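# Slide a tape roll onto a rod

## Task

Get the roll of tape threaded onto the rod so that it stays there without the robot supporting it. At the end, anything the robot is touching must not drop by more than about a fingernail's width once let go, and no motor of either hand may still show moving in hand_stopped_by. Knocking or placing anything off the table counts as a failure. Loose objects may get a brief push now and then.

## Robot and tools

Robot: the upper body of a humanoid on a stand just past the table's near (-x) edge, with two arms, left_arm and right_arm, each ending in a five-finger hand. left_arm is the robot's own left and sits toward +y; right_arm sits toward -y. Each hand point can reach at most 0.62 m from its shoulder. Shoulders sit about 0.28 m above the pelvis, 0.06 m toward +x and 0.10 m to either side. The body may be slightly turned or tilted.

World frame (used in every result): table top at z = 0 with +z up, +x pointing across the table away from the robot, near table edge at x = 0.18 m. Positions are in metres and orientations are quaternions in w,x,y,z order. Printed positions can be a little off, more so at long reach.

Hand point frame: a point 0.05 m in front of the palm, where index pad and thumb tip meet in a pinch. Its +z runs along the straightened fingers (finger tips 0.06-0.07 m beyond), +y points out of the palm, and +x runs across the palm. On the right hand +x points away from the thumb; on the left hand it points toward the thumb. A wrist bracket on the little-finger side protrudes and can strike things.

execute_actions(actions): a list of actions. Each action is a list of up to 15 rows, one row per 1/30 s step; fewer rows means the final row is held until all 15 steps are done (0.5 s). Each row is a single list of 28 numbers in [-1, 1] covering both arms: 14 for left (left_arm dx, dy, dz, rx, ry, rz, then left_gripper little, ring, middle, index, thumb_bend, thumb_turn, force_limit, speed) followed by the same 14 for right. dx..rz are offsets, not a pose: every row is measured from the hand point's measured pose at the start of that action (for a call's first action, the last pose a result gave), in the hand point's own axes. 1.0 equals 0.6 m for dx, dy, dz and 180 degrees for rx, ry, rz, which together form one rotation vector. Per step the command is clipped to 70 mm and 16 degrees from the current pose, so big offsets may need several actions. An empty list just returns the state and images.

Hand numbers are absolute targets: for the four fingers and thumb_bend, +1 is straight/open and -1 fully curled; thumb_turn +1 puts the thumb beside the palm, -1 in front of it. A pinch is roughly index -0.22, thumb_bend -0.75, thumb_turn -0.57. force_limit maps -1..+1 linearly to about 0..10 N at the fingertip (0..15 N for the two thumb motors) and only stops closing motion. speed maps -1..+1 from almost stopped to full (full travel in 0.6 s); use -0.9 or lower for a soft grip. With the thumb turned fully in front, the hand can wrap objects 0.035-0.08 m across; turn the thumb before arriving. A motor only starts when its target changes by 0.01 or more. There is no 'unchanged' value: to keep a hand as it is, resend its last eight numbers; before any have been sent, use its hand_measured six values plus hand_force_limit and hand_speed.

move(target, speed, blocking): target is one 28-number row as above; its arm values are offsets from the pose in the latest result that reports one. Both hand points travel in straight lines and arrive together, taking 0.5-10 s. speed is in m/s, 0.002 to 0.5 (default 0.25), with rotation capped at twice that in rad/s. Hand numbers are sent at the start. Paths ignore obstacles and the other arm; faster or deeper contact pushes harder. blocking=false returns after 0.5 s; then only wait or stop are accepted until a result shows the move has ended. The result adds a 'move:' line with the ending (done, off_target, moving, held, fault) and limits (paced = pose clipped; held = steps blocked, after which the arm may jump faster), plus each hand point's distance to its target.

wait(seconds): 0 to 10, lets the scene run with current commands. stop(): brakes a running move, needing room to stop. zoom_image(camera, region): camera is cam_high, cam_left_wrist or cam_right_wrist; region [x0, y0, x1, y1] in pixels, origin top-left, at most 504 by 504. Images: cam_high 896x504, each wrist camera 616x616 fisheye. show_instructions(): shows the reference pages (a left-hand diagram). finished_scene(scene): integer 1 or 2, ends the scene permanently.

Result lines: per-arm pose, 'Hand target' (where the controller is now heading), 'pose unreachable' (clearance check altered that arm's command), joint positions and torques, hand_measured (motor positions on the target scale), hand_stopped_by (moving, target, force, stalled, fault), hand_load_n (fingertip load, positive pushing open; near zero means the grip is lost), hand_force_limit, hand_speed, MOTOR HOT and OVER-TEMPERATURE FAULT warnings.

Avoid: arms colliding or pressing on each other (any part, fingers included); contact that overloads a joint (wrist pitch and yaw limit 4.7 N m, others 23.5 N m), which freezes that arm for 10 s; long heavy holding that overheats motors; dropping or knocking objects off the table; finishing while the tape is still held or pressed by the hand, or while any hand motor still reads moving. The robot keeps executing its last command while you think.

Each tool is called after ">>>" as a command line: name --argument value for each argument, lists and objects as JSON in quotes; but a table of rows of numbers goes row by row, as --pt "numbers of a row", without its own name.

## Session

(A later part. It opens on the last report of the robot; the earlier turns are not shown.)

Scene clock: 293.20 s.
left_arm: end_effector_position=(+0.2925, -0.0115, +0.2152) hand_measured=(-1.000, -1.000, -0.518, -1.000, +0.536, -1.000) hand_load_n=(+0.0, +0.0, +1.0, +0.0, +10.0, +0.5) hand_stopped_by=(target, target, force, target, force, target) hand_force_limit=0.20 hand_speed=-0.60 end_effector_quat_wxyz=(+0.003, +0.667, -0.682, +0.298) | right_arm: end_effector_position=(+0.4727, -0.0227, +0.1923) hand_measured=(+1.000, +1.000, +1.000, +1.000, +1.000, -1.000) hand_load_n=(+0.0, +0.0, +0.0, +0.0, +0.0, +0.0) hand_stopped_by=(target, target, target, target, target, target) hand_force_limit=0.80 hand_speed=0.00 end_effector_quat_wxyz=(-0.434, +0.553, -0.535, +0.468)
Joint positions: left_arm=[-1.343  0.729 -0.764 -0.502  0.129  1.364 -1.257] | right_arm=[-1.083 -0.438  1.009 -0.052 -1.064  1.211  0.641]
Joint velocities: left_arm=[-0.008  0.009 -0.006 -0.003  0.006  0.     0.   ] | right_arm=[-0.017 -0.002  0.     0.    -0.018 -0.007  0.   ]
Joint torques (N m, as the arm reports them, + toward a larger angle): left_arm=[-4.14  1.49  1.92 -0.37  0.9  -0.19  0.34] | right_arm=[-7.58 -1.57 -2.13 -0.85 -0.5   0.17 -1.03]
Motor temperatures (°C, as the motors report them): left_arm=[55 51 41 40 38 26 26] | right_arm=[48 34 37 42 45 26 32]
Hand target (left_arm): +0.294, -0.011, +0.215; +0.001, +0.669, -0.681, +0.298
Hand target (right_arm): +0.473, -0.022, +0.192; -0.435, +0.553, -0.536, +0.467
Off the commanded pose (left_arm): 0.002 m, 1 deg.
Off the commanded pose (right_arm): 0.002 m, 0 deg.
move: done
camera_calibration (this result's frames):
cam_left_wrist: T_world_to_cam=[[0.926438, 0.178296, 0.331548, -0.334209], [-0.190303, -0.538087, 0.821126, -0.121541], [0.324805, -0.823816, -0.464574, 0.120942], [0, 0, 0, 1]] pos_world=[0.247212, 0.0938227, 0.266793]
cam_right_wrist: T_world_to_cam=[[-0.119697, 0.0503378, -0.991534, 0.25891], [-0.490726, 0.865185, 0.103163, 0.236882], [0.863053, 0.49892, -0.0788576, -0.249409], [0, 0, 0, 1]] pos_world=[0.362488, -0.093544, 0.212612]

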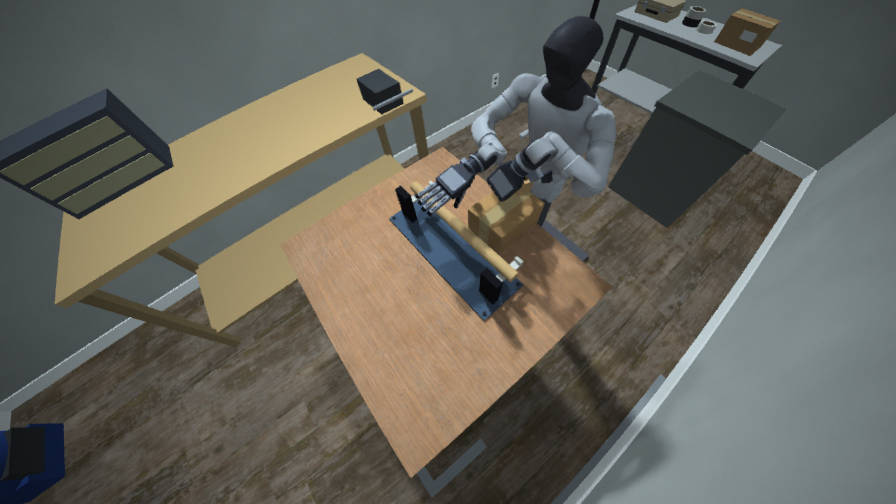

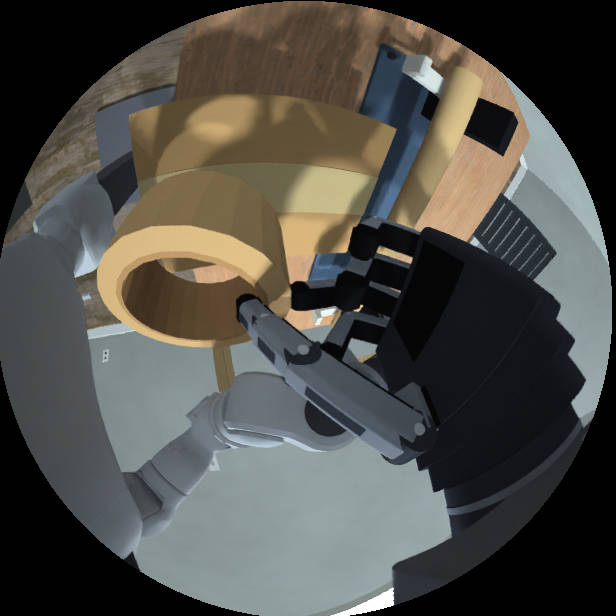

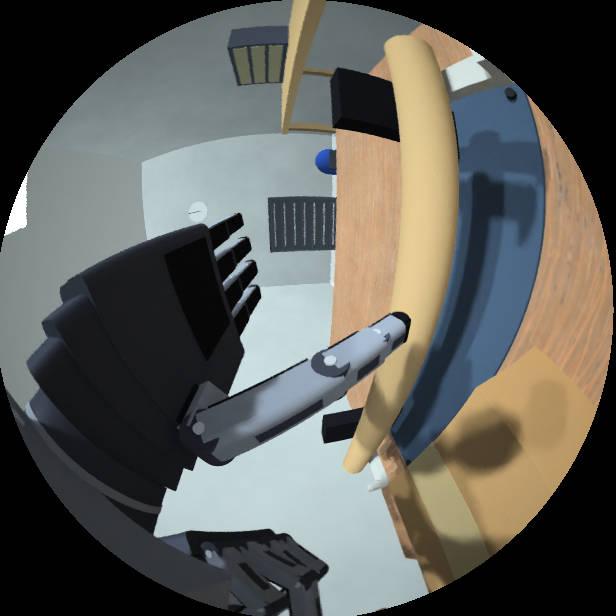

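>>> move --target '[-0.15,0,0,0,0,0, -1,-1,-1,-1,-1,-1,0.2,-0.6, 0,0.06,0.012,0,0,0, 1,1,1,1,1,-1,0.8,0]' --speed 0.06

Scene clock: 298.03 s.
left_arm: end_effector_position=(+0.3038, +0.0712, +0.1821) hand_measured=(-1.000, -1.000, -0.518, -1.000, +0.536, -1.000) hand_load_n=(+0.0, +0.0, +1.0, +0.0, +9.5, +0.5) hand_stopped_by=(target, target, force, target, force, target) hand_force_limit=0.20 hand_speed=-0.60 end_effector_quat_wxyz=(+0.000, +0.669, -0.678, +0.305) | right_arm: end_effector_position=(+0.4745, -0.0283, +0.1571) hand_measured=(+1.000, +1.000, +1.000, +1.000, +1.000, -1.000) hand_load_n=(+0.0, +0.0, +0.0, +0.0, +0.0, +0.0) hand_stopped_by=(target, target, target, target, target, target) hand_force_limit=0.80 hand_speed=0.00 end_effector_quat_wxyz=(-0.432, +0.551, -0.535, +0.473)
Joint positions: left_arm=[-0.921  0.986 -0.462 -0.414  0.085  0.845 -1.233] | right_arm=[-0.966 -0.386  0.967  0.042 -1.009  1.135  0.439]
Joint velocities: left_arm=[-0.003  0.    -0.011  0.006 -0.002 -0.003  0.   ] | right_arm=[ 0.008  0.     0.003  0.002  0.003 -0.001  0.   ]
Joint torques (N m, as the arm reports them, + toward a larger angle): left_arm=[-3.45  2.48  2.31 -0.67  0.19 -0.47  0.28] | right_arm=[-7.   -1.86 -2.15 -0.93 -0.33  0.21 -1.01]
Motor temperatures (°C, as the motors report them): left_arm=[56 51 41 40 38 26 26] | right_arm=[49 33 37 42 45 26 32]
Hand target (left_arm): +0.304, +0.071, +0.182; +0.002, +0.669, -0.677, +0.305
Hand target (right_arm): +0.474, -0.028, +0.156; -0.432, +0.552, -0.536, +0.471
Off the commanded pose (left_arm): 0.004 m, 1 deg.
Off the commanded pose (right_arm): 0.004 m, 1 deg.
move: off_target (left_arm, right_arm)
camera_calibration (this result's frames):
cam_left_wrist: T_world_to_cam=[[0.920658, 0.190984, 0.340462, -0.349308], [-0.1941, -0.532743, 0.823717, -0.0474566], [0.338696, -0.824445, -0.453404, 0.163818], [0, 0, 0, 1]] pos_world=[0.256897, 0.176489, 0.232293]
cam_right_wrist: T_world_to_cam=[[-0.115111, 0.045318, -0.992318, 0.22227], [-0.484735, 0.869384, 0.0959342, 0.244624], [0.867053, 0.492055, -0.0781088, -0.253212], [0, 0, 0, 1]] pos_world=[0.363712, -0.0981513, 0.177317]

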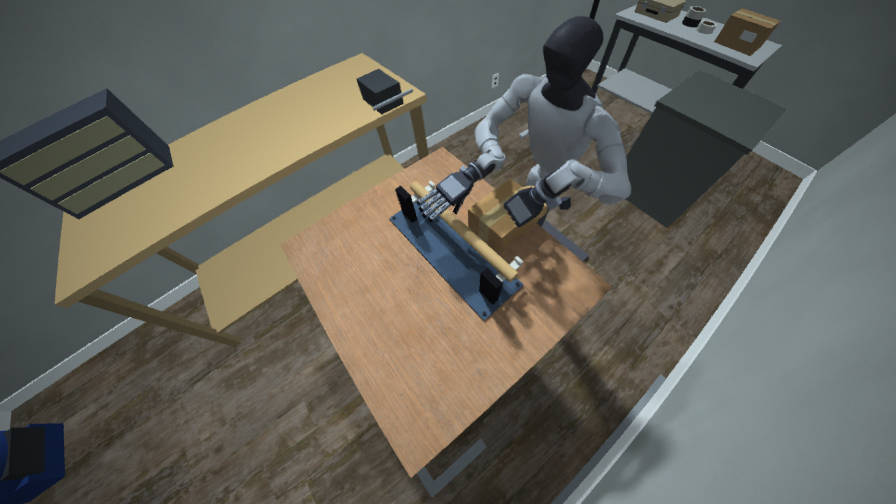

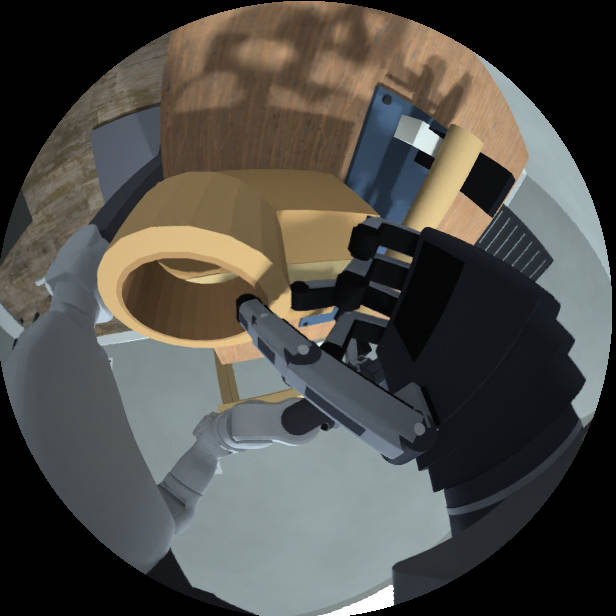

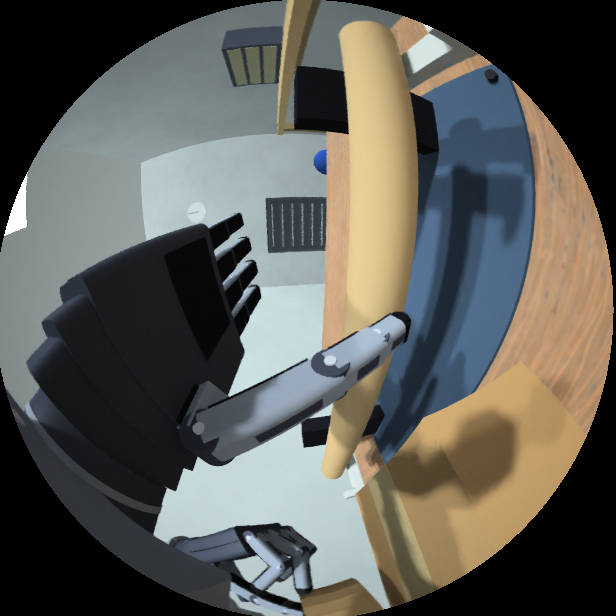

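>>> move --target '[-0.05,0,-0.06,0,0,0, -1,-1,-1,-1,-1,-1,0.2,-0.6, 0,0.05,0.025,0,0,0, 1,1,1,1,1,-1,0.8,0]' --speed 0.04

Scene clock: 302.83 s.
left_arm: end_effector_position=(+0.2939, +0.1135, +0.2006) hand_measured=(-1.000, -1.000, -0.518, -1.000, +0.536, -1.000) hand_load_n=(+0.0, +0.0, +1.0, +0.0, +9.5, +0.5) hand_stopped_by=(target, target, force, target, force, target) hand_force_limit=0.20 hand_speed=-0.60 end_effector_quat_wxyz=(-0.005, +0.669, -0.677, +0.307) | right_arm: end_effector_position=(+0.4849, -0.0327, +0.1259) hand_measured=(+1.000, +1.000, +1.000, +1.000, +1.000, -1.000) hand_load_n=(+0.0, +0.0, +0.0, +0.0, +0.0, +0.0) hand_stopped_by=(target, target, target, target, target, target) hand_force_limit=0.80 hand_speed=0.00 end_effector_quat_wxyz=(-0.430, +0.551, -0.533, +0.477)
Joint positions: left_arm=[-0.785  1.144 -0.248 -0.397 -0.009  0.678 -1.303] | right_arm=[-0.912 -0.318  0.905  0.225 -0.924  1.007  0.231]
Joint velocities: left_arm=[ 0.005 -0.002  0.003  0.008 -0.011  0.    -0.005] | right_arm=[ 0.017  0.    -0.006  0.006  0.003 -0.002  0.   ]
Joint torques (N m, as the arm reports them, + toward a larger angle): left_arm=[-3.01  3.2   2.39 -0.47 -0.05 -0.43  0.22] | right_arm=[-7.19 -1.5  -2.   -0.91 -0.3   0.21 -1.11]
Motor temperatures (°C, as the motors report them): left_arm=[55 51 41 40 38 26 26] | right_arm=[50 33 37 43 45 26 32]
Hand target (left_arm): +0.293, +0.113, +0.201; -0.001, +0.669, -0.677, +0.307
Hand target (right_arm): +0.485, -0.032, +0.125; -0.430, +0.551, -0.535, +0.474
Off the commanded pose (left_arm): 0.002 m, 1 deg.
Off the commanded pose (right_arm): 0.003 m, 1 deg.
move: done
camera_calibration (this result's frames):
cam_left_wrist: T_world_to_cam=[[0.916538, 0.193391, 0.350082, -0.355502], [-0.200333, -0.535604, 0.820363, -0.0392623], [0.346156, -0.822027, -0.452159, 0.207737], [0, 0, 0, 1]] pos_world=[0.246057, 0.218487, 0.250594]
cam_right_wrist: T_world_to_cam=[[-0.111501, 0.0374594, -0.993058, 0.190866], [-0.481759, 0.871976, 0.086984, 0.256291], [0.869181, 0.488114, -0.0791795, -0.263493], [0, 0, 0, 1]] pos_world=[0.373776, -0.102015, 0.146384]

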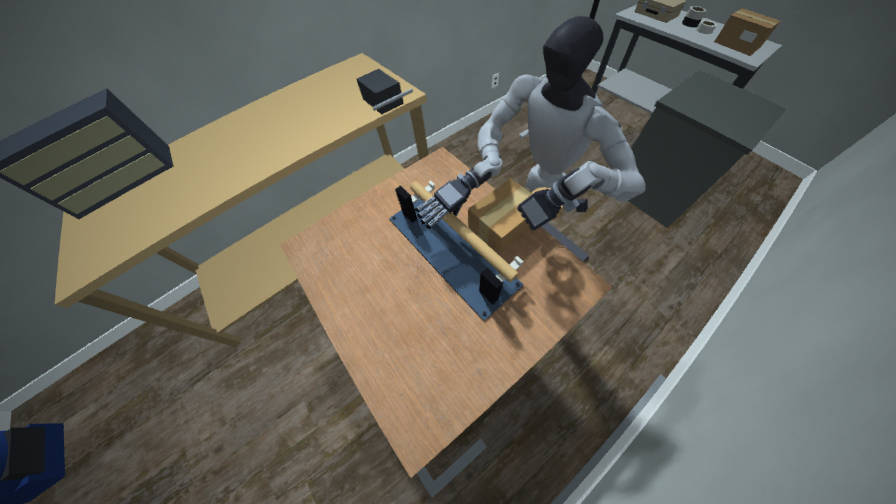

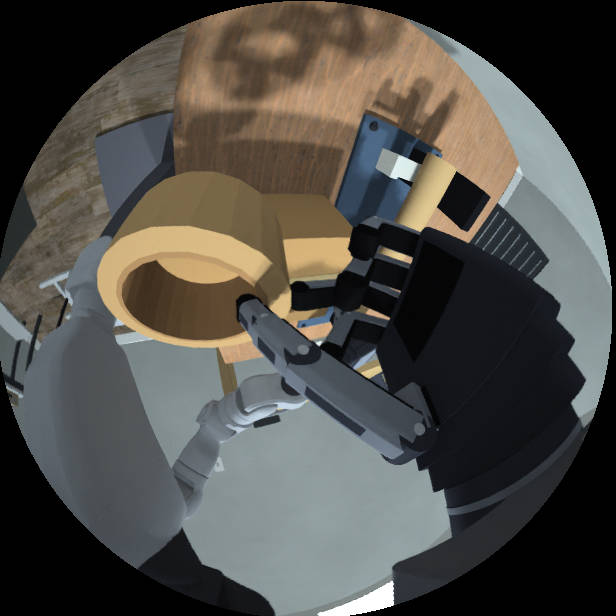

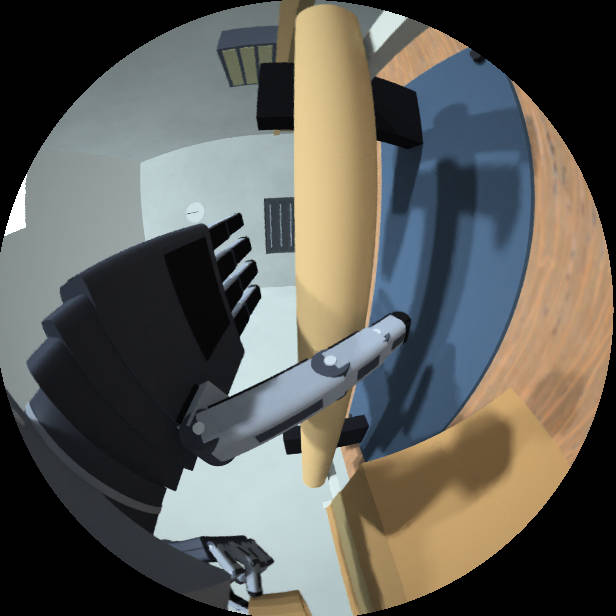

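Thumb under the rod. Descend slightly more and close.

>>> move --target '[0,0,0,0,0,0, -1,-1,-1,-1,-1,-1,0.2,-0.6, 0,0.02,0.02,0,0,0, 1,1,1,1,1,-1,0.8,0]' --speed 0.03

>>> execute_actions --actions '[[[0,0,0,0,0,0, -1,-1,-1,-1,-1,-1,0.2,-0.6, 0,0,0,0,0,0, -1,-1,-1,-1,-1,-1,0.8,-0.5]],[[0,0,0,0,0,0, -1,-1,-1,-1,-1,-1,0.2,-0.6, 0,0,0,0,0,0, -1,-1,-1,-1,-1,-1,0.8,-0.5]],[[0,0,0,0,0,0, -1,-1,-1,-1,-1,-1,0.2,-0.6, 0,0,0,0,0,0, -1,-1,-1,-1,-1,-1,0.8,-0.5]],[[0,0,0,0,0,0, -1,-1,-1,-1,-1,-1,0.2,-0.6, 0,0,0,0,0,0, -1,-1,-1,-1,-1,-1,0.8,-0.5]],[[0,0,0,0,0,0, -1,-1,-1,-1,-1,-1,0.2,-0.6, 0,0,0,0,0,0, -1,-1,-1,-1,-1,-1,0.8,-0.5]]]'

>>> move --target '[0,0,0,0,0,0, -1,-1,-1,-1,-1,-1,0.2,-0.6, 0,-0.08,-0.015,0,0,0, -1,-1,-1,-1,-1,-1,0.8,-0.5]' --speed 0.03

Scene clock: 312.47 s.
left_arm: end_effector_position=(+0.2938, +0.1135, +0.2007) hand_measured=(-1.000, -1.000, -0.518, -1.000, +0.536, -1.000) hand_load_n=(+0.0, +0.0, +1.0, +0.0, +9.5, +0.5) hand_stopped_by=(target, target, force, target, force, target) hand_force_limit=0.20 hand_speed=-0.60 end_effector_quat_wxyz=(-0.005, +0.669, -0.677, +0.307) | right_arm: end_effector_position=(+0.4941, -0.0353, +0.1108) hand_measured=(+1.000, +1.000, +1.000, +1.000, +1.000, -1.000) hand_load_n=(+0.0, +0.0, +0.0, +0.0, +0.0, +0.0) hand_stopped_by=(target, target, target, target, target, target) hand_force_limit=0.80 hand_speed=0.00 end_effector_quat_wxyz=(-0.427, +0.553, -0.532, +0.478)
Joint positions: left_arm=[-0.784  1.144 -0.247 -0.397 -0.009  0.678 -1.303] | right_arm=[-0.915 -0.275  0.865  0.368 -0.878  0.918  0.129]
Joint velocities: left_arm=[-0.008  0.003 -0.002 -0.008  0.008  0.     0.   ] | right_arm=[ 0.006  0.008 -0.003  0.011 -0.008 -0.007  0.   ]
Joint torques (N m, as the arm reports them, + toward a larger angle): left_arm=[-3.18  3.18  2.18 -0.6   0.21 -0.29  0.29] | right_arm=[-7.44 -1.46 -1.52 -1.44 -0.17  0.17 -1.05]
Motor temperatures (°C, as the motors report them): left_arm=[54 53 42 40 38 26 26] | right_arm=[52 33 37 43 45 26 32]
Hand target (left_arm): +0.294, +0.114, +0.201; -0.005, +0.669, -0.677, +0.307
Hand target (right_arm): +0.495, -0.034, +0.112; -0.429, +0.552, -0.533, +0.477
Off the commanded pose (left_arm): 0.000 m, 0 deg.
Off the commanded pose (right_arm): 0.002 m, 0 deg.
move: done
camera_calibration (this result's frames):
cam_left_wrist: T_world_to_cam=[[0.916582, 0.193315, 0.350011, -0.355475], [-0.200335, -0.535536, 0.820406, -0.0393081], [0.34604, -0.822089, -0.452135, 0.207812], [0, 0, 0, 1]] pos_world=[0.246035, 0.218508, 0.250628]
cam_right_wrist: T_world_to_cam=[[-0.113159, 0.0305013, -0.993109, 0.177583], [-0.480438, 0.873228, 0.0815625, 0.26426], [0.869698, 0.486357, -0.0841596, -0.271179], [0, 0, 0, 1]] pos_world=[0.3829, -0.104286, 0.131983]

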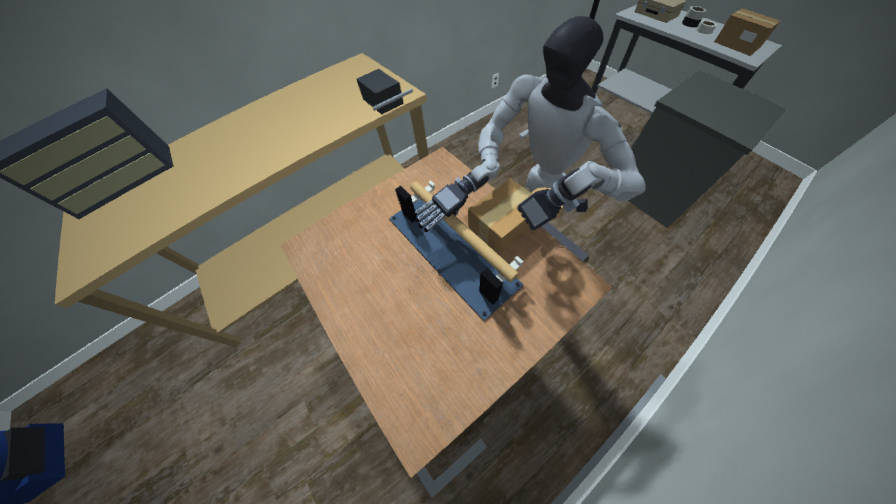

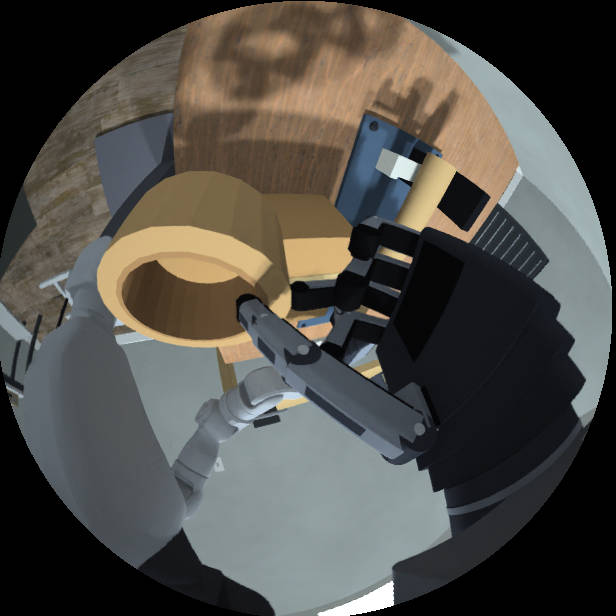

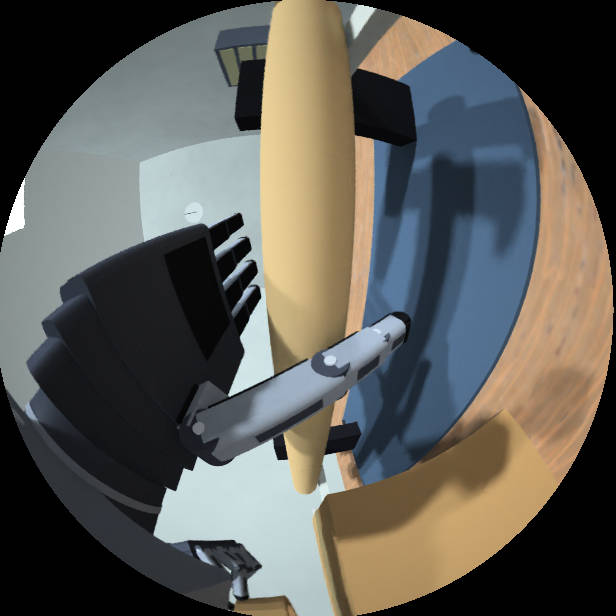

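Scene clock: 314.97 s.
left_arm: end_effector_position=(+0.2938, +0.1135, +0.2007) hand_measured=(-1.000, -1.000, -0.518, -1.000, +0.536, -1.000) hand_load_n=(+0.0, +0.0, +1.0, +0.0, +9.5, +0.5) hand_stopped_by=(target, target, force, target, force, target) hand_force_limit=0.20 hand_speed=-0.60 end_effector_quat_wxyz=(-0.005, +0.669, -0.677, +0.307) | right_arm: end_effector_position=(+0.4945, -0.0301, +0.1140) hand_measured=(-0.870, -0.824, -0.576, -0.812, -0.028, -1.000) hand_load_n=(+9.5, +2.5, +8.0, +10.5, +14.0, +4.5) hand_stopped_by=(force, force, force, force, force, target) hand_force_limit=0.80 hand_speed=-0.50 end_effector_quat_wxyz=(-0.434, +0.551, -0.533, +0.474)
Joint positions: left_arm=[-0.784  1.144 -0.247 -0.397 -0.009  0.678 -1.303] | right_arm=[-0.921 -0.269  0.861  0.363 -0.873  0.914  0.128]
Joint velocities: left_arm=[ 0.002 -0.003  0.    -0.002  0.012  0.     0.   ] | right_arm=[-0.008  0.003  0.     0.002  0.026  0.     0.   ]
Joint torques (N m, as the arm reports them, + toward a larger angle): left_arm=[-3.18  3.19  2.18 -0.59  0.2  -0.3   0.29] | right_arm=[-7.33 -1.19 -1.3  -1.14 -0.89  0.38 -0.84]
Motor temperatures (°C, as the motors report them): left_arm=[54 53 42 40 38 26 26] | right_arm=[52 33 37 43 45 26 32]
Hand target (left_arm): +0.294, +0.114, +0.201; -0.005, +0.669, -0.677, +0.307
Hand target (right_arm): +0.494, -0.034, +0.111; -0.428, +0.553, -0.533, +0.476
Off the commanded pose (left_arm): 0.000 m, 0 deg.
Off the commanded pose (right_arm): 0.005 m, 1 deg.
camera_calibration (this result's frames):
cam_left_wrist: T_world_to_cam=[[0.916582, 0.193315, 0.350011, -0.355475], [-0.200336, -0.535536, 0.820406, -0.0393081], [0.34604, -0.822089, -0.452135, 0.207812], [0, 0, 0, 1]] pos_world=[0.246035, 0.218508, 0.250628]
cam_right_wrist: T_world_to_cam=[[-0.110574, 0.0445582, -0.992869, 0.179724], [-0.487433, 0.868167, 0.0932463, 0.261646], [0.866131, 0.494267, -0.0742775, -0.272917], [0, 0, 0, 1]] pos_world=[0.383789, -0.100267, 0.133773]

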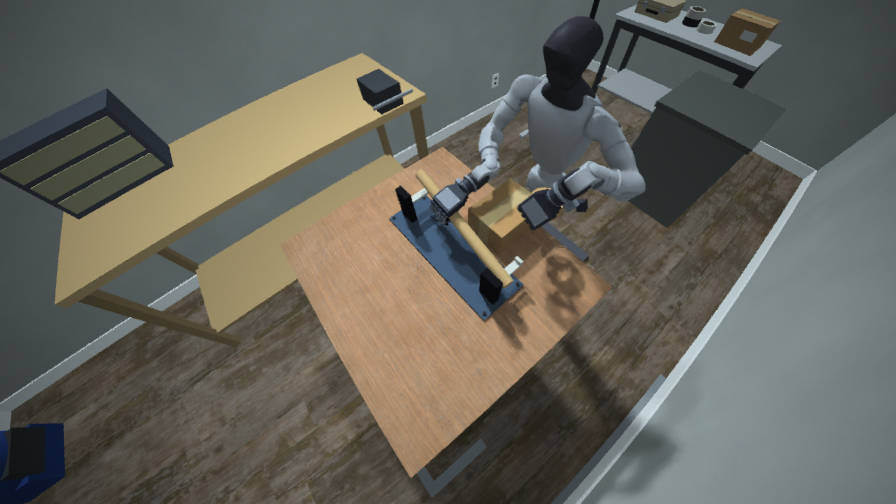

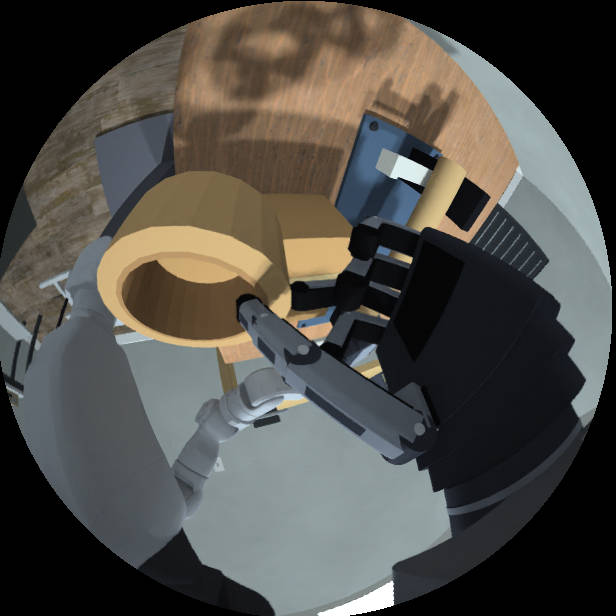

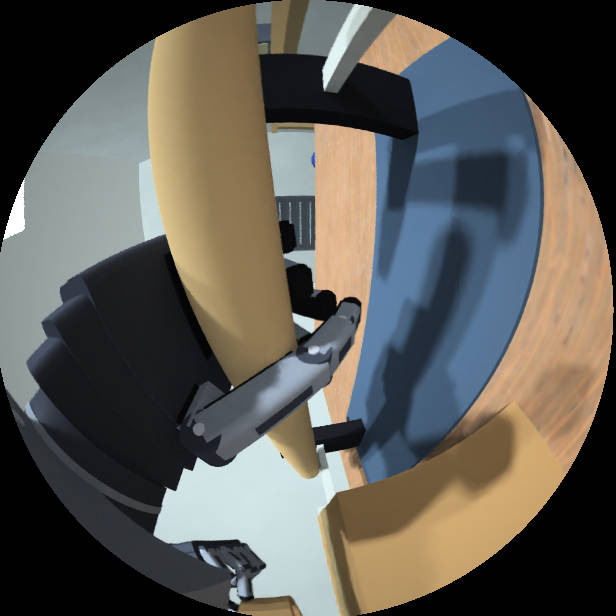

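Scene clock: 316.90 s.
left_arm: end_effector_position=(+0.2938, +0.1135, +0.2007) hand_measured=(-1.000, -1.000, -0.518, -1.000, +0.536, -1.000) hand_load_n=(+0.0, +0.0, +1.0, +0.0, +9.5, +0.5) hand_stopped_by=(target, target, force, target, force, target) hand_force_limit=0.20 hand_speed=-0.60 end_effector_quat_wxyz=(-0.005, +0.669, -0.677, +0.307) | right_arm: end_effector_position=(+0.4928, -0.0238, +0.1623) hand_measured=(-0.870, -0.826, -0.576, -0.812, -0.028, -1.000) hand_load_n=(+4.5, +0.0, +8.5, +9.5, +14.0, +2.5) hand_stopped_by=(force, force, force, force, force, target) hand_force_limit=0.80 hand_speed=-0.50 end_effector_quat_wxyz=(-0.437, +0.551, -0.533, +0.469)
Joint positions: left_arm=[-0.784  1.144 -0.247 -0.397 -0.009  0.678 -1.303] | right_arm=[-1.02  -0.352  0.912  0.162 -0.941  1.042  0.384]
Joint velocities: left_arm=[ 0.     0.002 -0.002  0.003 -0.003  0.     0.   ] | right_arm=[ 0.003 -0.002  0.    -0.009 -0.018  0.     0.   ]
Joint torques (N m, as the arm reports them, + toward a larger angle): left_arm=[-3.2   3.2   2.2  -0.59  0.21 -0.3   0.29] | right_arm=[-9.44 -1.84 -2.14 -1.87 -1.05  0.57 -1.37]
Motor temperatures (°C, as the motors report them): left_arm=[53 53 42 40 38 26 26] | right_arm=[53 33 37 43 45 26 32]
Hand target (left_arm): +0.294, +0.114, +0.201; -0.005, +0.669, -0.677, +0.307
Hand target (right_arm): +0.493, -0.025, +0.163; -0.436, +0.551, -0.532, +0.471
Off the commanded pose (left_arm): 0.000 m, 0 deg.
Off the commanded pose (right_arm): 0.004 m, 1 deg.
move: off_target (right_arm)
camera_calibration (this result's frames):
cam_left_wrist: T_world_to_cam=[[0.916582, 0.193315, 0.35001, -0.355475], [-0.200335, -0.535536, 0.820406, -0.0393081], [0.34604, -0.822089, -0.452135, 0.207812], [0, 0, 0, 1]] pos_world=[0.246035, 0.218508, 0.250628]
cam_right_wrist: T_world_to_cam=[[-0.113018, 0.0521422, -0.992224, 0.228509], [-0.492743, 0.86423, 0.101541, 0.252038], [0.862804, 0.500387, -0.0719812, -0.269536], [0, 0, 0, 1]] pos_world=[0.382572, -0.0948615, 0.181739]

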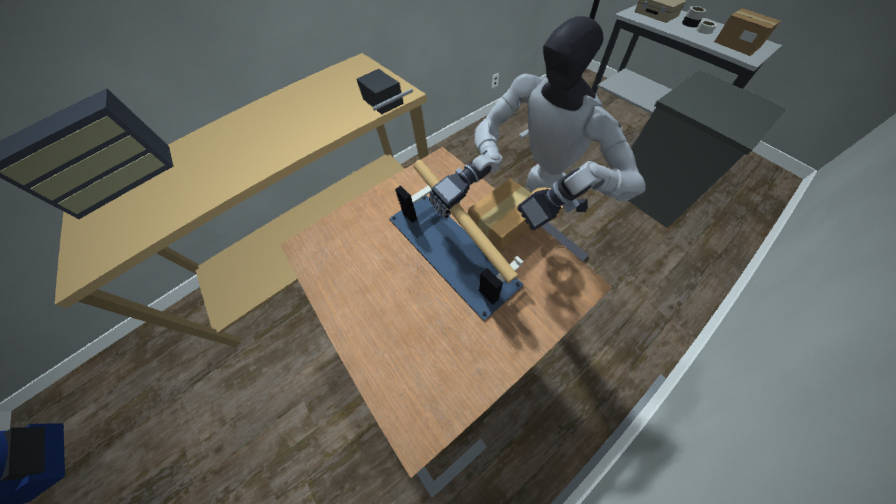

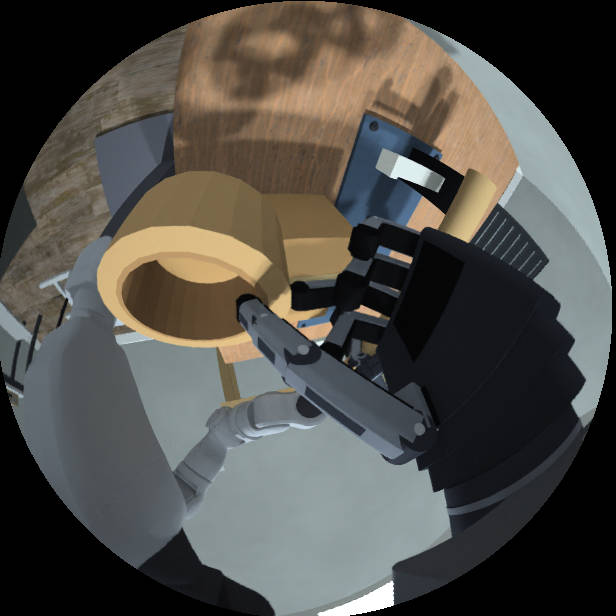

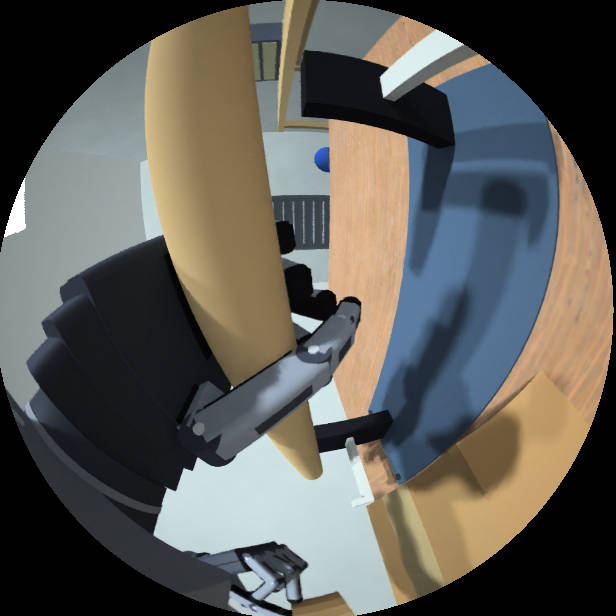

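>>> move --target '[-0.08,0,0,0,0.42,0, -1,-1,-1,-1,-1,-1,0.2,-0.6, 0,0,0,0,0,0, -1,-1,-1,-1,-1,-1,0.8,-0.5]' --speed 0.1

Scene clock: 331.73 s.
left_arm: end_effector_position=(+0.3019, +0.1617, +0.1842) hand_measured=(-1.000, -1.000, -0.518, -1.000, +0.536, -1.000) hand_load_n=(+0.0, +0.0, +2.5, +0.0, +9.0, +0.0) hand_stopped_by=(target, target, force, target, force, target) hand_force_limit=0.20 hand_speed=-0.60 end_effector_quat_wxyz=(+0.206, +0.553, -0.508, +0.627) | right_arm: end_effector_position=(+0.4928, -0.0239, +0.1623) hand_measured=(-0.870, -0.826, -0.576, -0.812, -0.028, -1.000) hand_load_n=(+4.5, +0.0, +8.5, +9.5, +14.0, +2.5) hand_stopped_by=(force, force, force, force, force, target) hand_force_limit=0.80 hand_speed=-0.50 end_effector_quat_wxyz=(-0.437, +0.551, -0.534, +0.469)
Joint positions: left_arm=[-0.78   0.85  -0.671  1.252 -1.248 -0.984 -1.593] | right_arm=[-1.02  -0.352  0.912  0.162 -0.941  1.042  0.384]
Joint velocities: left_arm=[ 0.003 -0.005 -0.009 -0.002 -0.021  0.     0.   ] | right_arm=[ 0.002  0.011 -0.006  0.009 -0.005  0.     0.   ]
Joint torques (N m, as the arm reports them, + toward a larger angle): left_arm=[-3.17  4.    0.79 -0.47 -1.41 -0.41  0.33] | right_arm=[-9.11 -1.4  -2.34 -1.43 -0.78  0.47 -1.43]
Motor temperatures (°C, as the motors report them): left_arm=[53 54 41 41 38 26 26] | right_arm=[58 33 37 44 45 26 33]
Hand target (left_arm): +0.301, +0.162, +0.184; +0.207, +0.554, -0.506, +0.628
Hand target (right_arm): +0.493, -0.024, +0.162; -0.437, +0.551, -0.533, +0.469
Off the commanded pose (left_arm): 0.006 m, 34 deg; orientation clipped at the last step of the last action.
Off the commanded pose (right_arm): 0.000 m, 0 deg.
joint sent to its limit (left arm) — the command would take joint 7 (wrist yaw) past its lower limit, so that joint was sent only as far as its limit.
move: off_target (left_arm); limits=paced
camera_calibration (this result's frames):
cam_left_wrist: T_world_to_cam=[[0.862331, 0.418471, 0.285074, -0.37446], [-0.411549, 0.251268, 0.876066, -0.0720323], [0.294978, -0.872781, 0.388898, 0.10586], [0, 0, 0, 1]] pos_world=[0.262037, 0.267192, 0.128685]
cam_right_wrist: T_world_to_cam=[[-0.11301, 0.0520295, -0.992231, 0.228488], [-0.492617, 0.864315, 0.101429, 0.252046], [0.862878, 0.500252, -0.0720458, -0.269538], [0, 0, 0, 1]] pos_world=[0.382561, -0.0948983, 0.181729]

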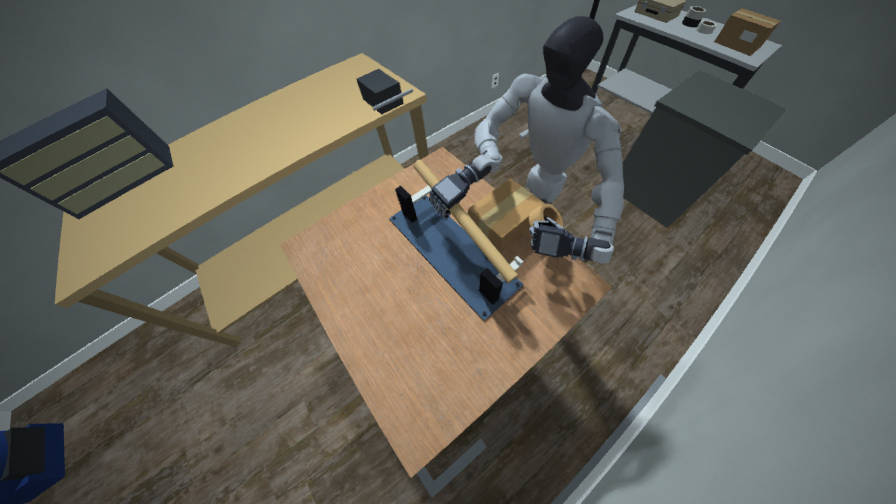

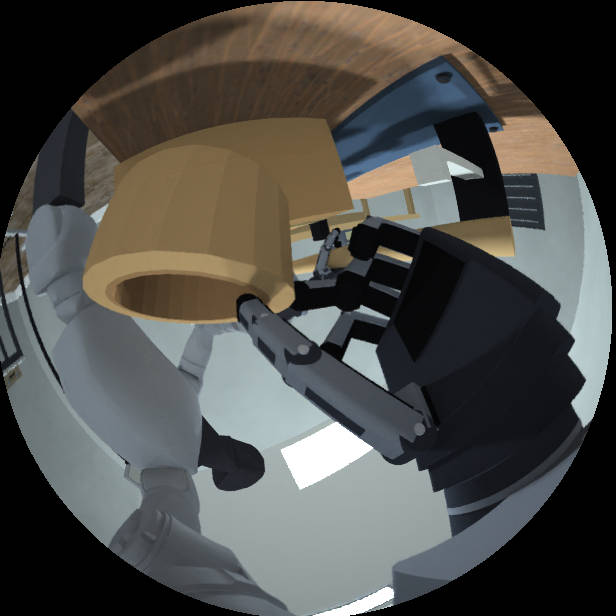

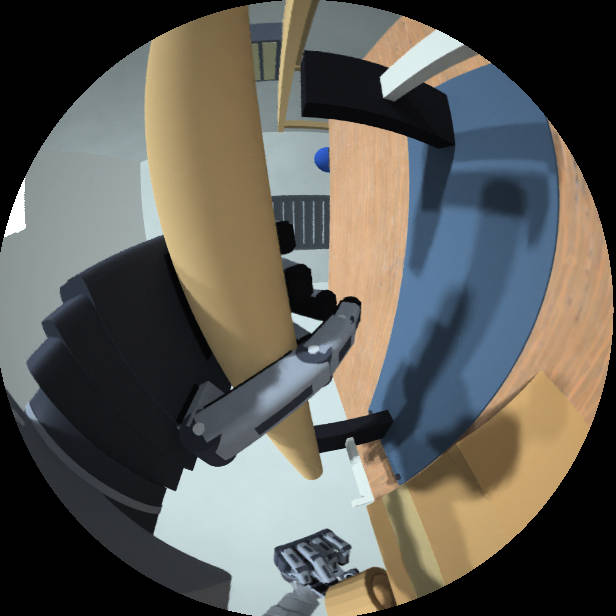

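>>> move --target '[-0.115,-0.26,0.005,-0.11,0,0, -1,-1,-1,-1,-1,-1,0.2,-0.6, 0,0,0,0,0,0, -1,-1,-1,-1,-1,-1,0.8,-0.5]' --speed 0.1

>>> zoom_image --camera "cam_high" --region '[380,130,660,330]'

Scene clock: 341.50 s.
left_arm: end_effector_position=(+0.4540, +0.2308, +0.1845) hand_measured=(-1.000, -1.000, -0.518, -1.000, +0.534, -1.000) hand_load_n=(+0.0, +0.0, +1.0, +0.0, +4.0, +0.5) hand_stopped_by=(target, target, force, target, force, target) hand_force_limit=0.20 hand_speed=-0.60 end_effector_quat_wxyz=(-0.079, +0.728, -0.447, +0.514) | right_arm: end_effector_position=(+0.4928, -0.0239, +0.1623) hand_measured=(-0.870, -0.826, -0.576, -0.812, -0.028, -1.000) hand_load_n=(+4.5, +0.0, +8.5, +9.5, +14.0, +2.5) hand_stopped_by=(force, force, force, force, force, target) hand_force_limit=0.80 hand_speed=-0.50 end_effector_quat_wxyz=(-0.437, +0.551, -0.534, +0.469)
Joint positions: left_arm=[-1.234  0.912 -1.091  1.463 -0.779 -0.58  -0.846] | right_arm=[-1.02  -0.352  0.912  0.162 -0.941  1.042  0.384]
Joint velocities: left_arm=[ 0.     0.    -0.009  0.002 -0.005  0.     0.003] | right_arm=[-0.009  0.    -0.005 -0.003  0.005  0.     0.   ]
Joint torques (N m, as the arm reports them, + toward a larger angle): left_arm=[-4.53  4.12  0.6  -0.14 -1.06 -0.93  0.61] | right_arm=[-9.41 -1.8  -2.17 -1.71 -0.63  0.49 -1.44]
Motor temperatures (°C, as the motors report them): left_arm=[54 55 40 40 38 26 26] | right_arm=[60 33 37 44 45 26 34]
Hand target (left_arm): +0.454, +0.233, +0.184; -0.083, +0.728, -0.448, +0.513
Hand target (right_arm): +0.493, -0.024, +0.162; -0.437, +0.551, -0.534, +0.469
Off the commanded pose (left_arm): 0.012 m, 54 deg; orientation clipped at the last step of the last action.
Off the commanded pose (right_arm): 0.000 m, 0 deg.
move: off_target (left_arm); limits=paced
camera_calibration (this result's frames):
cam_left_wrist: T_world_to_cam=[[0.570379, 0.671727, 0.472706, -0.495126], [-0.304914, -0.36122, 0.88122, 0.0648977], [0.76269, -0.646763, -0.00121331, -0.071352], [0, 0, 0, 1]] pos_world=[0.356617, 0.309884, 0.176773]
cam_right_wrist: T_world_to_cam=[[-0.11301, 0.0520294, -0.992231, 0.228488], [-0.492617, 0.864315, 0.101429, 0.252046], [0.862877, 0.500252, -0.0720459, -0.269538], [0, 0, 0, 1]] pos_world=[0.382561, -0.0948983, 0.181729]

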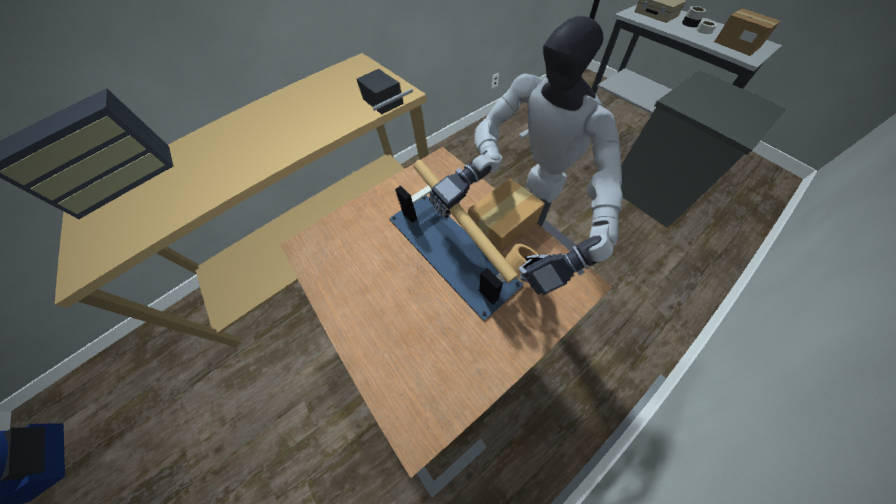

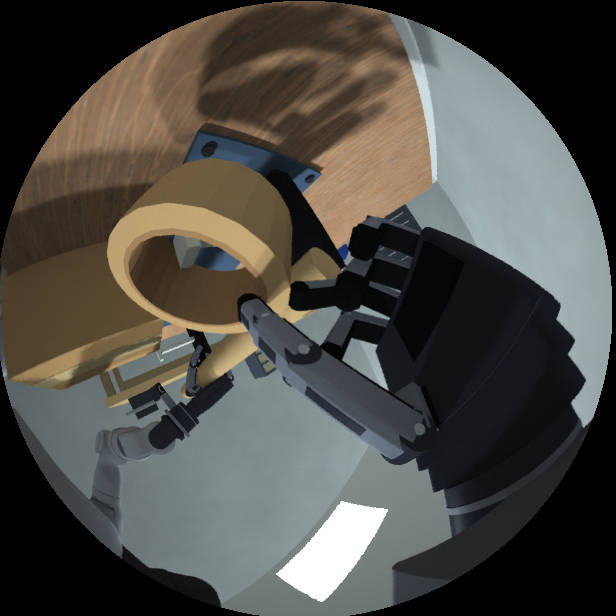

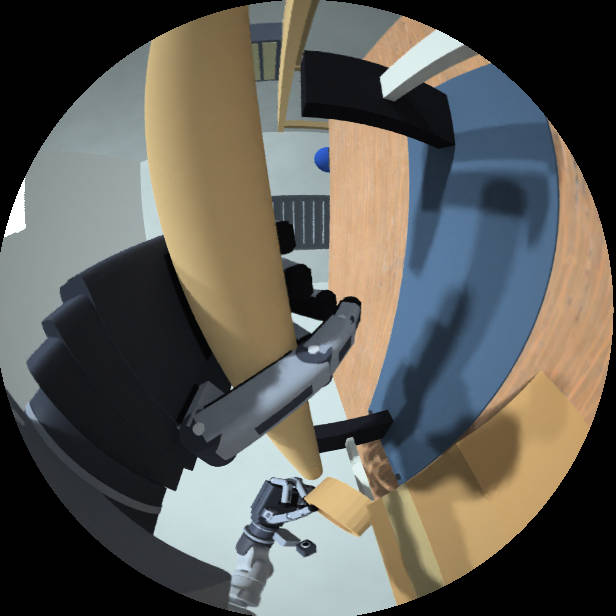

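Region (380, 130, 660, 330) of cam_high's 896x504 image, scaled by 1.800, with more detail than that image has; it fills the top 360 rows of this view, and the rest is white.

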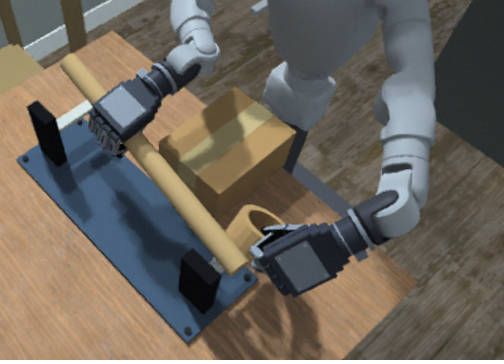

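>>> move --target '[-0.032,-0.128,-0.005,-0.155,0.131,0.105, -1,-1,-1,-1,-1,-1,0.2,-0.6, 0,0,0,0,0,0, -1,-1,-1,-1,-1,-1,0.8,-0.5]' --speed 0.05

>>> zoom_image --camera "cam_high" --region '[380,130,660,330]'

Scene clock: 359.33 s.
left_arm: end_effector_position=(+0.4950, +0.2857, +0.2170) hand_measured=(-1.000, -1.000, -0.518, -1.000, +0.530, -1.000) hand_load_n=(+0.0, +0.0, +0.0, +0.0, +0.0, +0.0) hand_stopped_by=(target, target, force, target, force, target) hand_force_limit=0.20 hand_speed=-0.60 end_effector_quat_wxyz=(-0.288, +0.674, -0.492, +0.470) | right_arm: end_effector_position=(+0.4928, -0.0239, +0.1623) hand_measured=(-0.870, -0.826, -0.576, -0.812, -0.028, -1.000) hand_load_n=(+4.5, +0.0, +8.5, +9.5, +14.0, +2.5) hand_stopped_by=(force, force, force, force, force, target) hand_force_limit=0.80 hand_speed=-0.50 end_effector_quat_wxyz=(-0.437, +0.551, -0.534, +0.469)
Joint positions: left_arm=[-1.415  0.972 -1.281  1.458 -0.491 -0.553 -0.506] | right_arm=[-1.02  -0.352  0.912  0.162 -0.941  1.042  0.384]
Joint velocities: left_arm=[-0.006  0.002 -0.017 -0.014  0.021  0.     0.012] | right_arm=[-0.012 -0.009  0.005  0.011 -0.009  0.     0.   ]
Joint torques (N m, as the arm reports them, + toward a larger angle): left_arm=[-4.59  3.42  0.28  0.04 -0.48 -0.43  0.64] | right_arm=[-9.43 -1.69 -2.41 -1.67 -0.69  0.47 -1.4 ]
Motor temperatures (°C, as the motors report them): left_arm=[58 56 39 40 38 27 27] | right_arm=[62 33 38 44 45 26 34]
Hand target (left_arm): +0.495, +0.286, +0.217; -0.291, +0.673, -0.494, +0.468
Hand target (right_arm): +0.493, -0.024, +0.162; -0.437, +0.551, -0.534, +0.469
Off the commanded pose (left_arm): 0.005 m, 53 deg; orientation clipped at the last step of the last action.
Off the commanded pose (right_arm): 0.000 m, 0 deg.
joint sent to its limit (left arm) — the command would take joint 3 (shoulder yaw) past its lower limit, so that joint was sent only as far as its limit.
move: off_target (left_arm); limits=paced
camera_calibration (this result's frames):
cam_left_wrist: T_world_to_cam=[[0.397165, 0.467, 0.790045, -0.495429], [-0.374629, -0.703366, 0.604094, 0.260996], [0.837803, -0.535899, -0.104401, -0.113475], [0, 0, 0, 1]] pos_world=[0.389613, 0.35413, 0.221898]
cam_right_wrist: T_world_to_cam=[[-0.11301, 0.0520293, -0.992231, 0.228488], [-0.492617, 0.864315, 0.101428, 0.252046], [0.862877, 0.500252, -0.0720459, -0.269538], [0, 0, 0, 1]] pos_world=[0.382561, -0.0948983, 0.181729]

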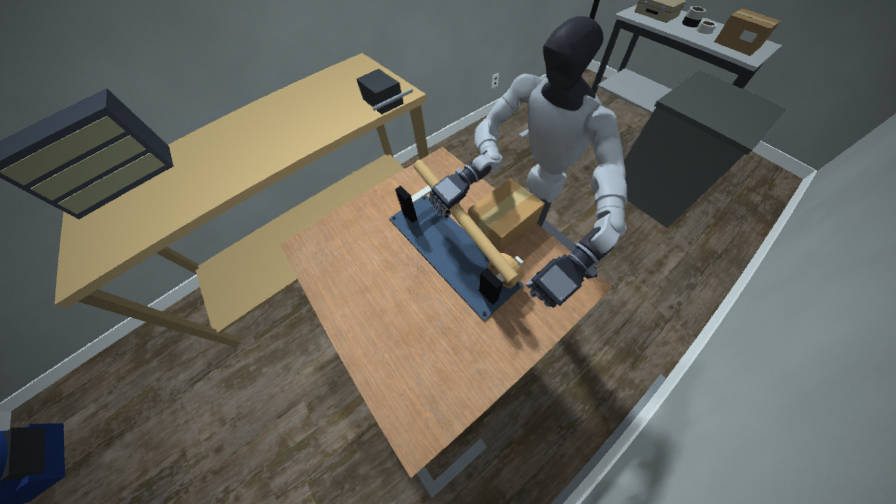

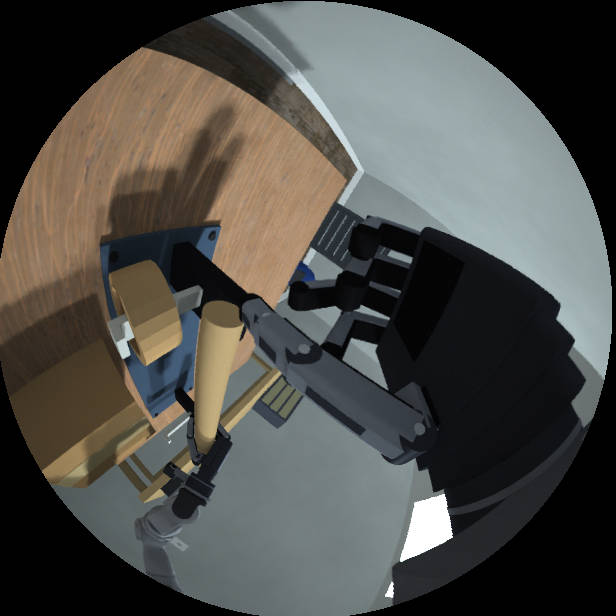

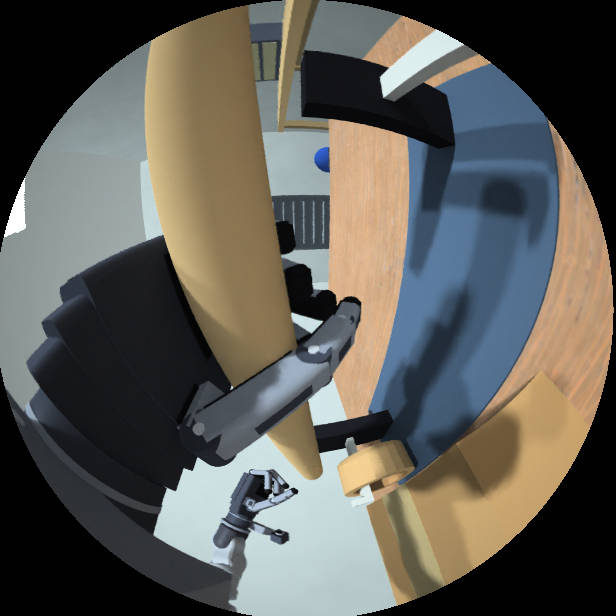

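Region (380, 130, 660, 330) of cam_high's 896x504 image, scaled by 1.800, with more detail than that image has; it fills the top 360 rows of this view, and the rest is white.

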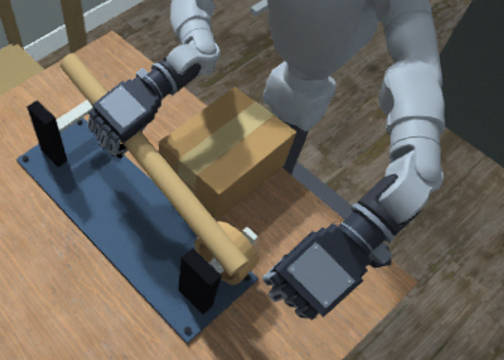

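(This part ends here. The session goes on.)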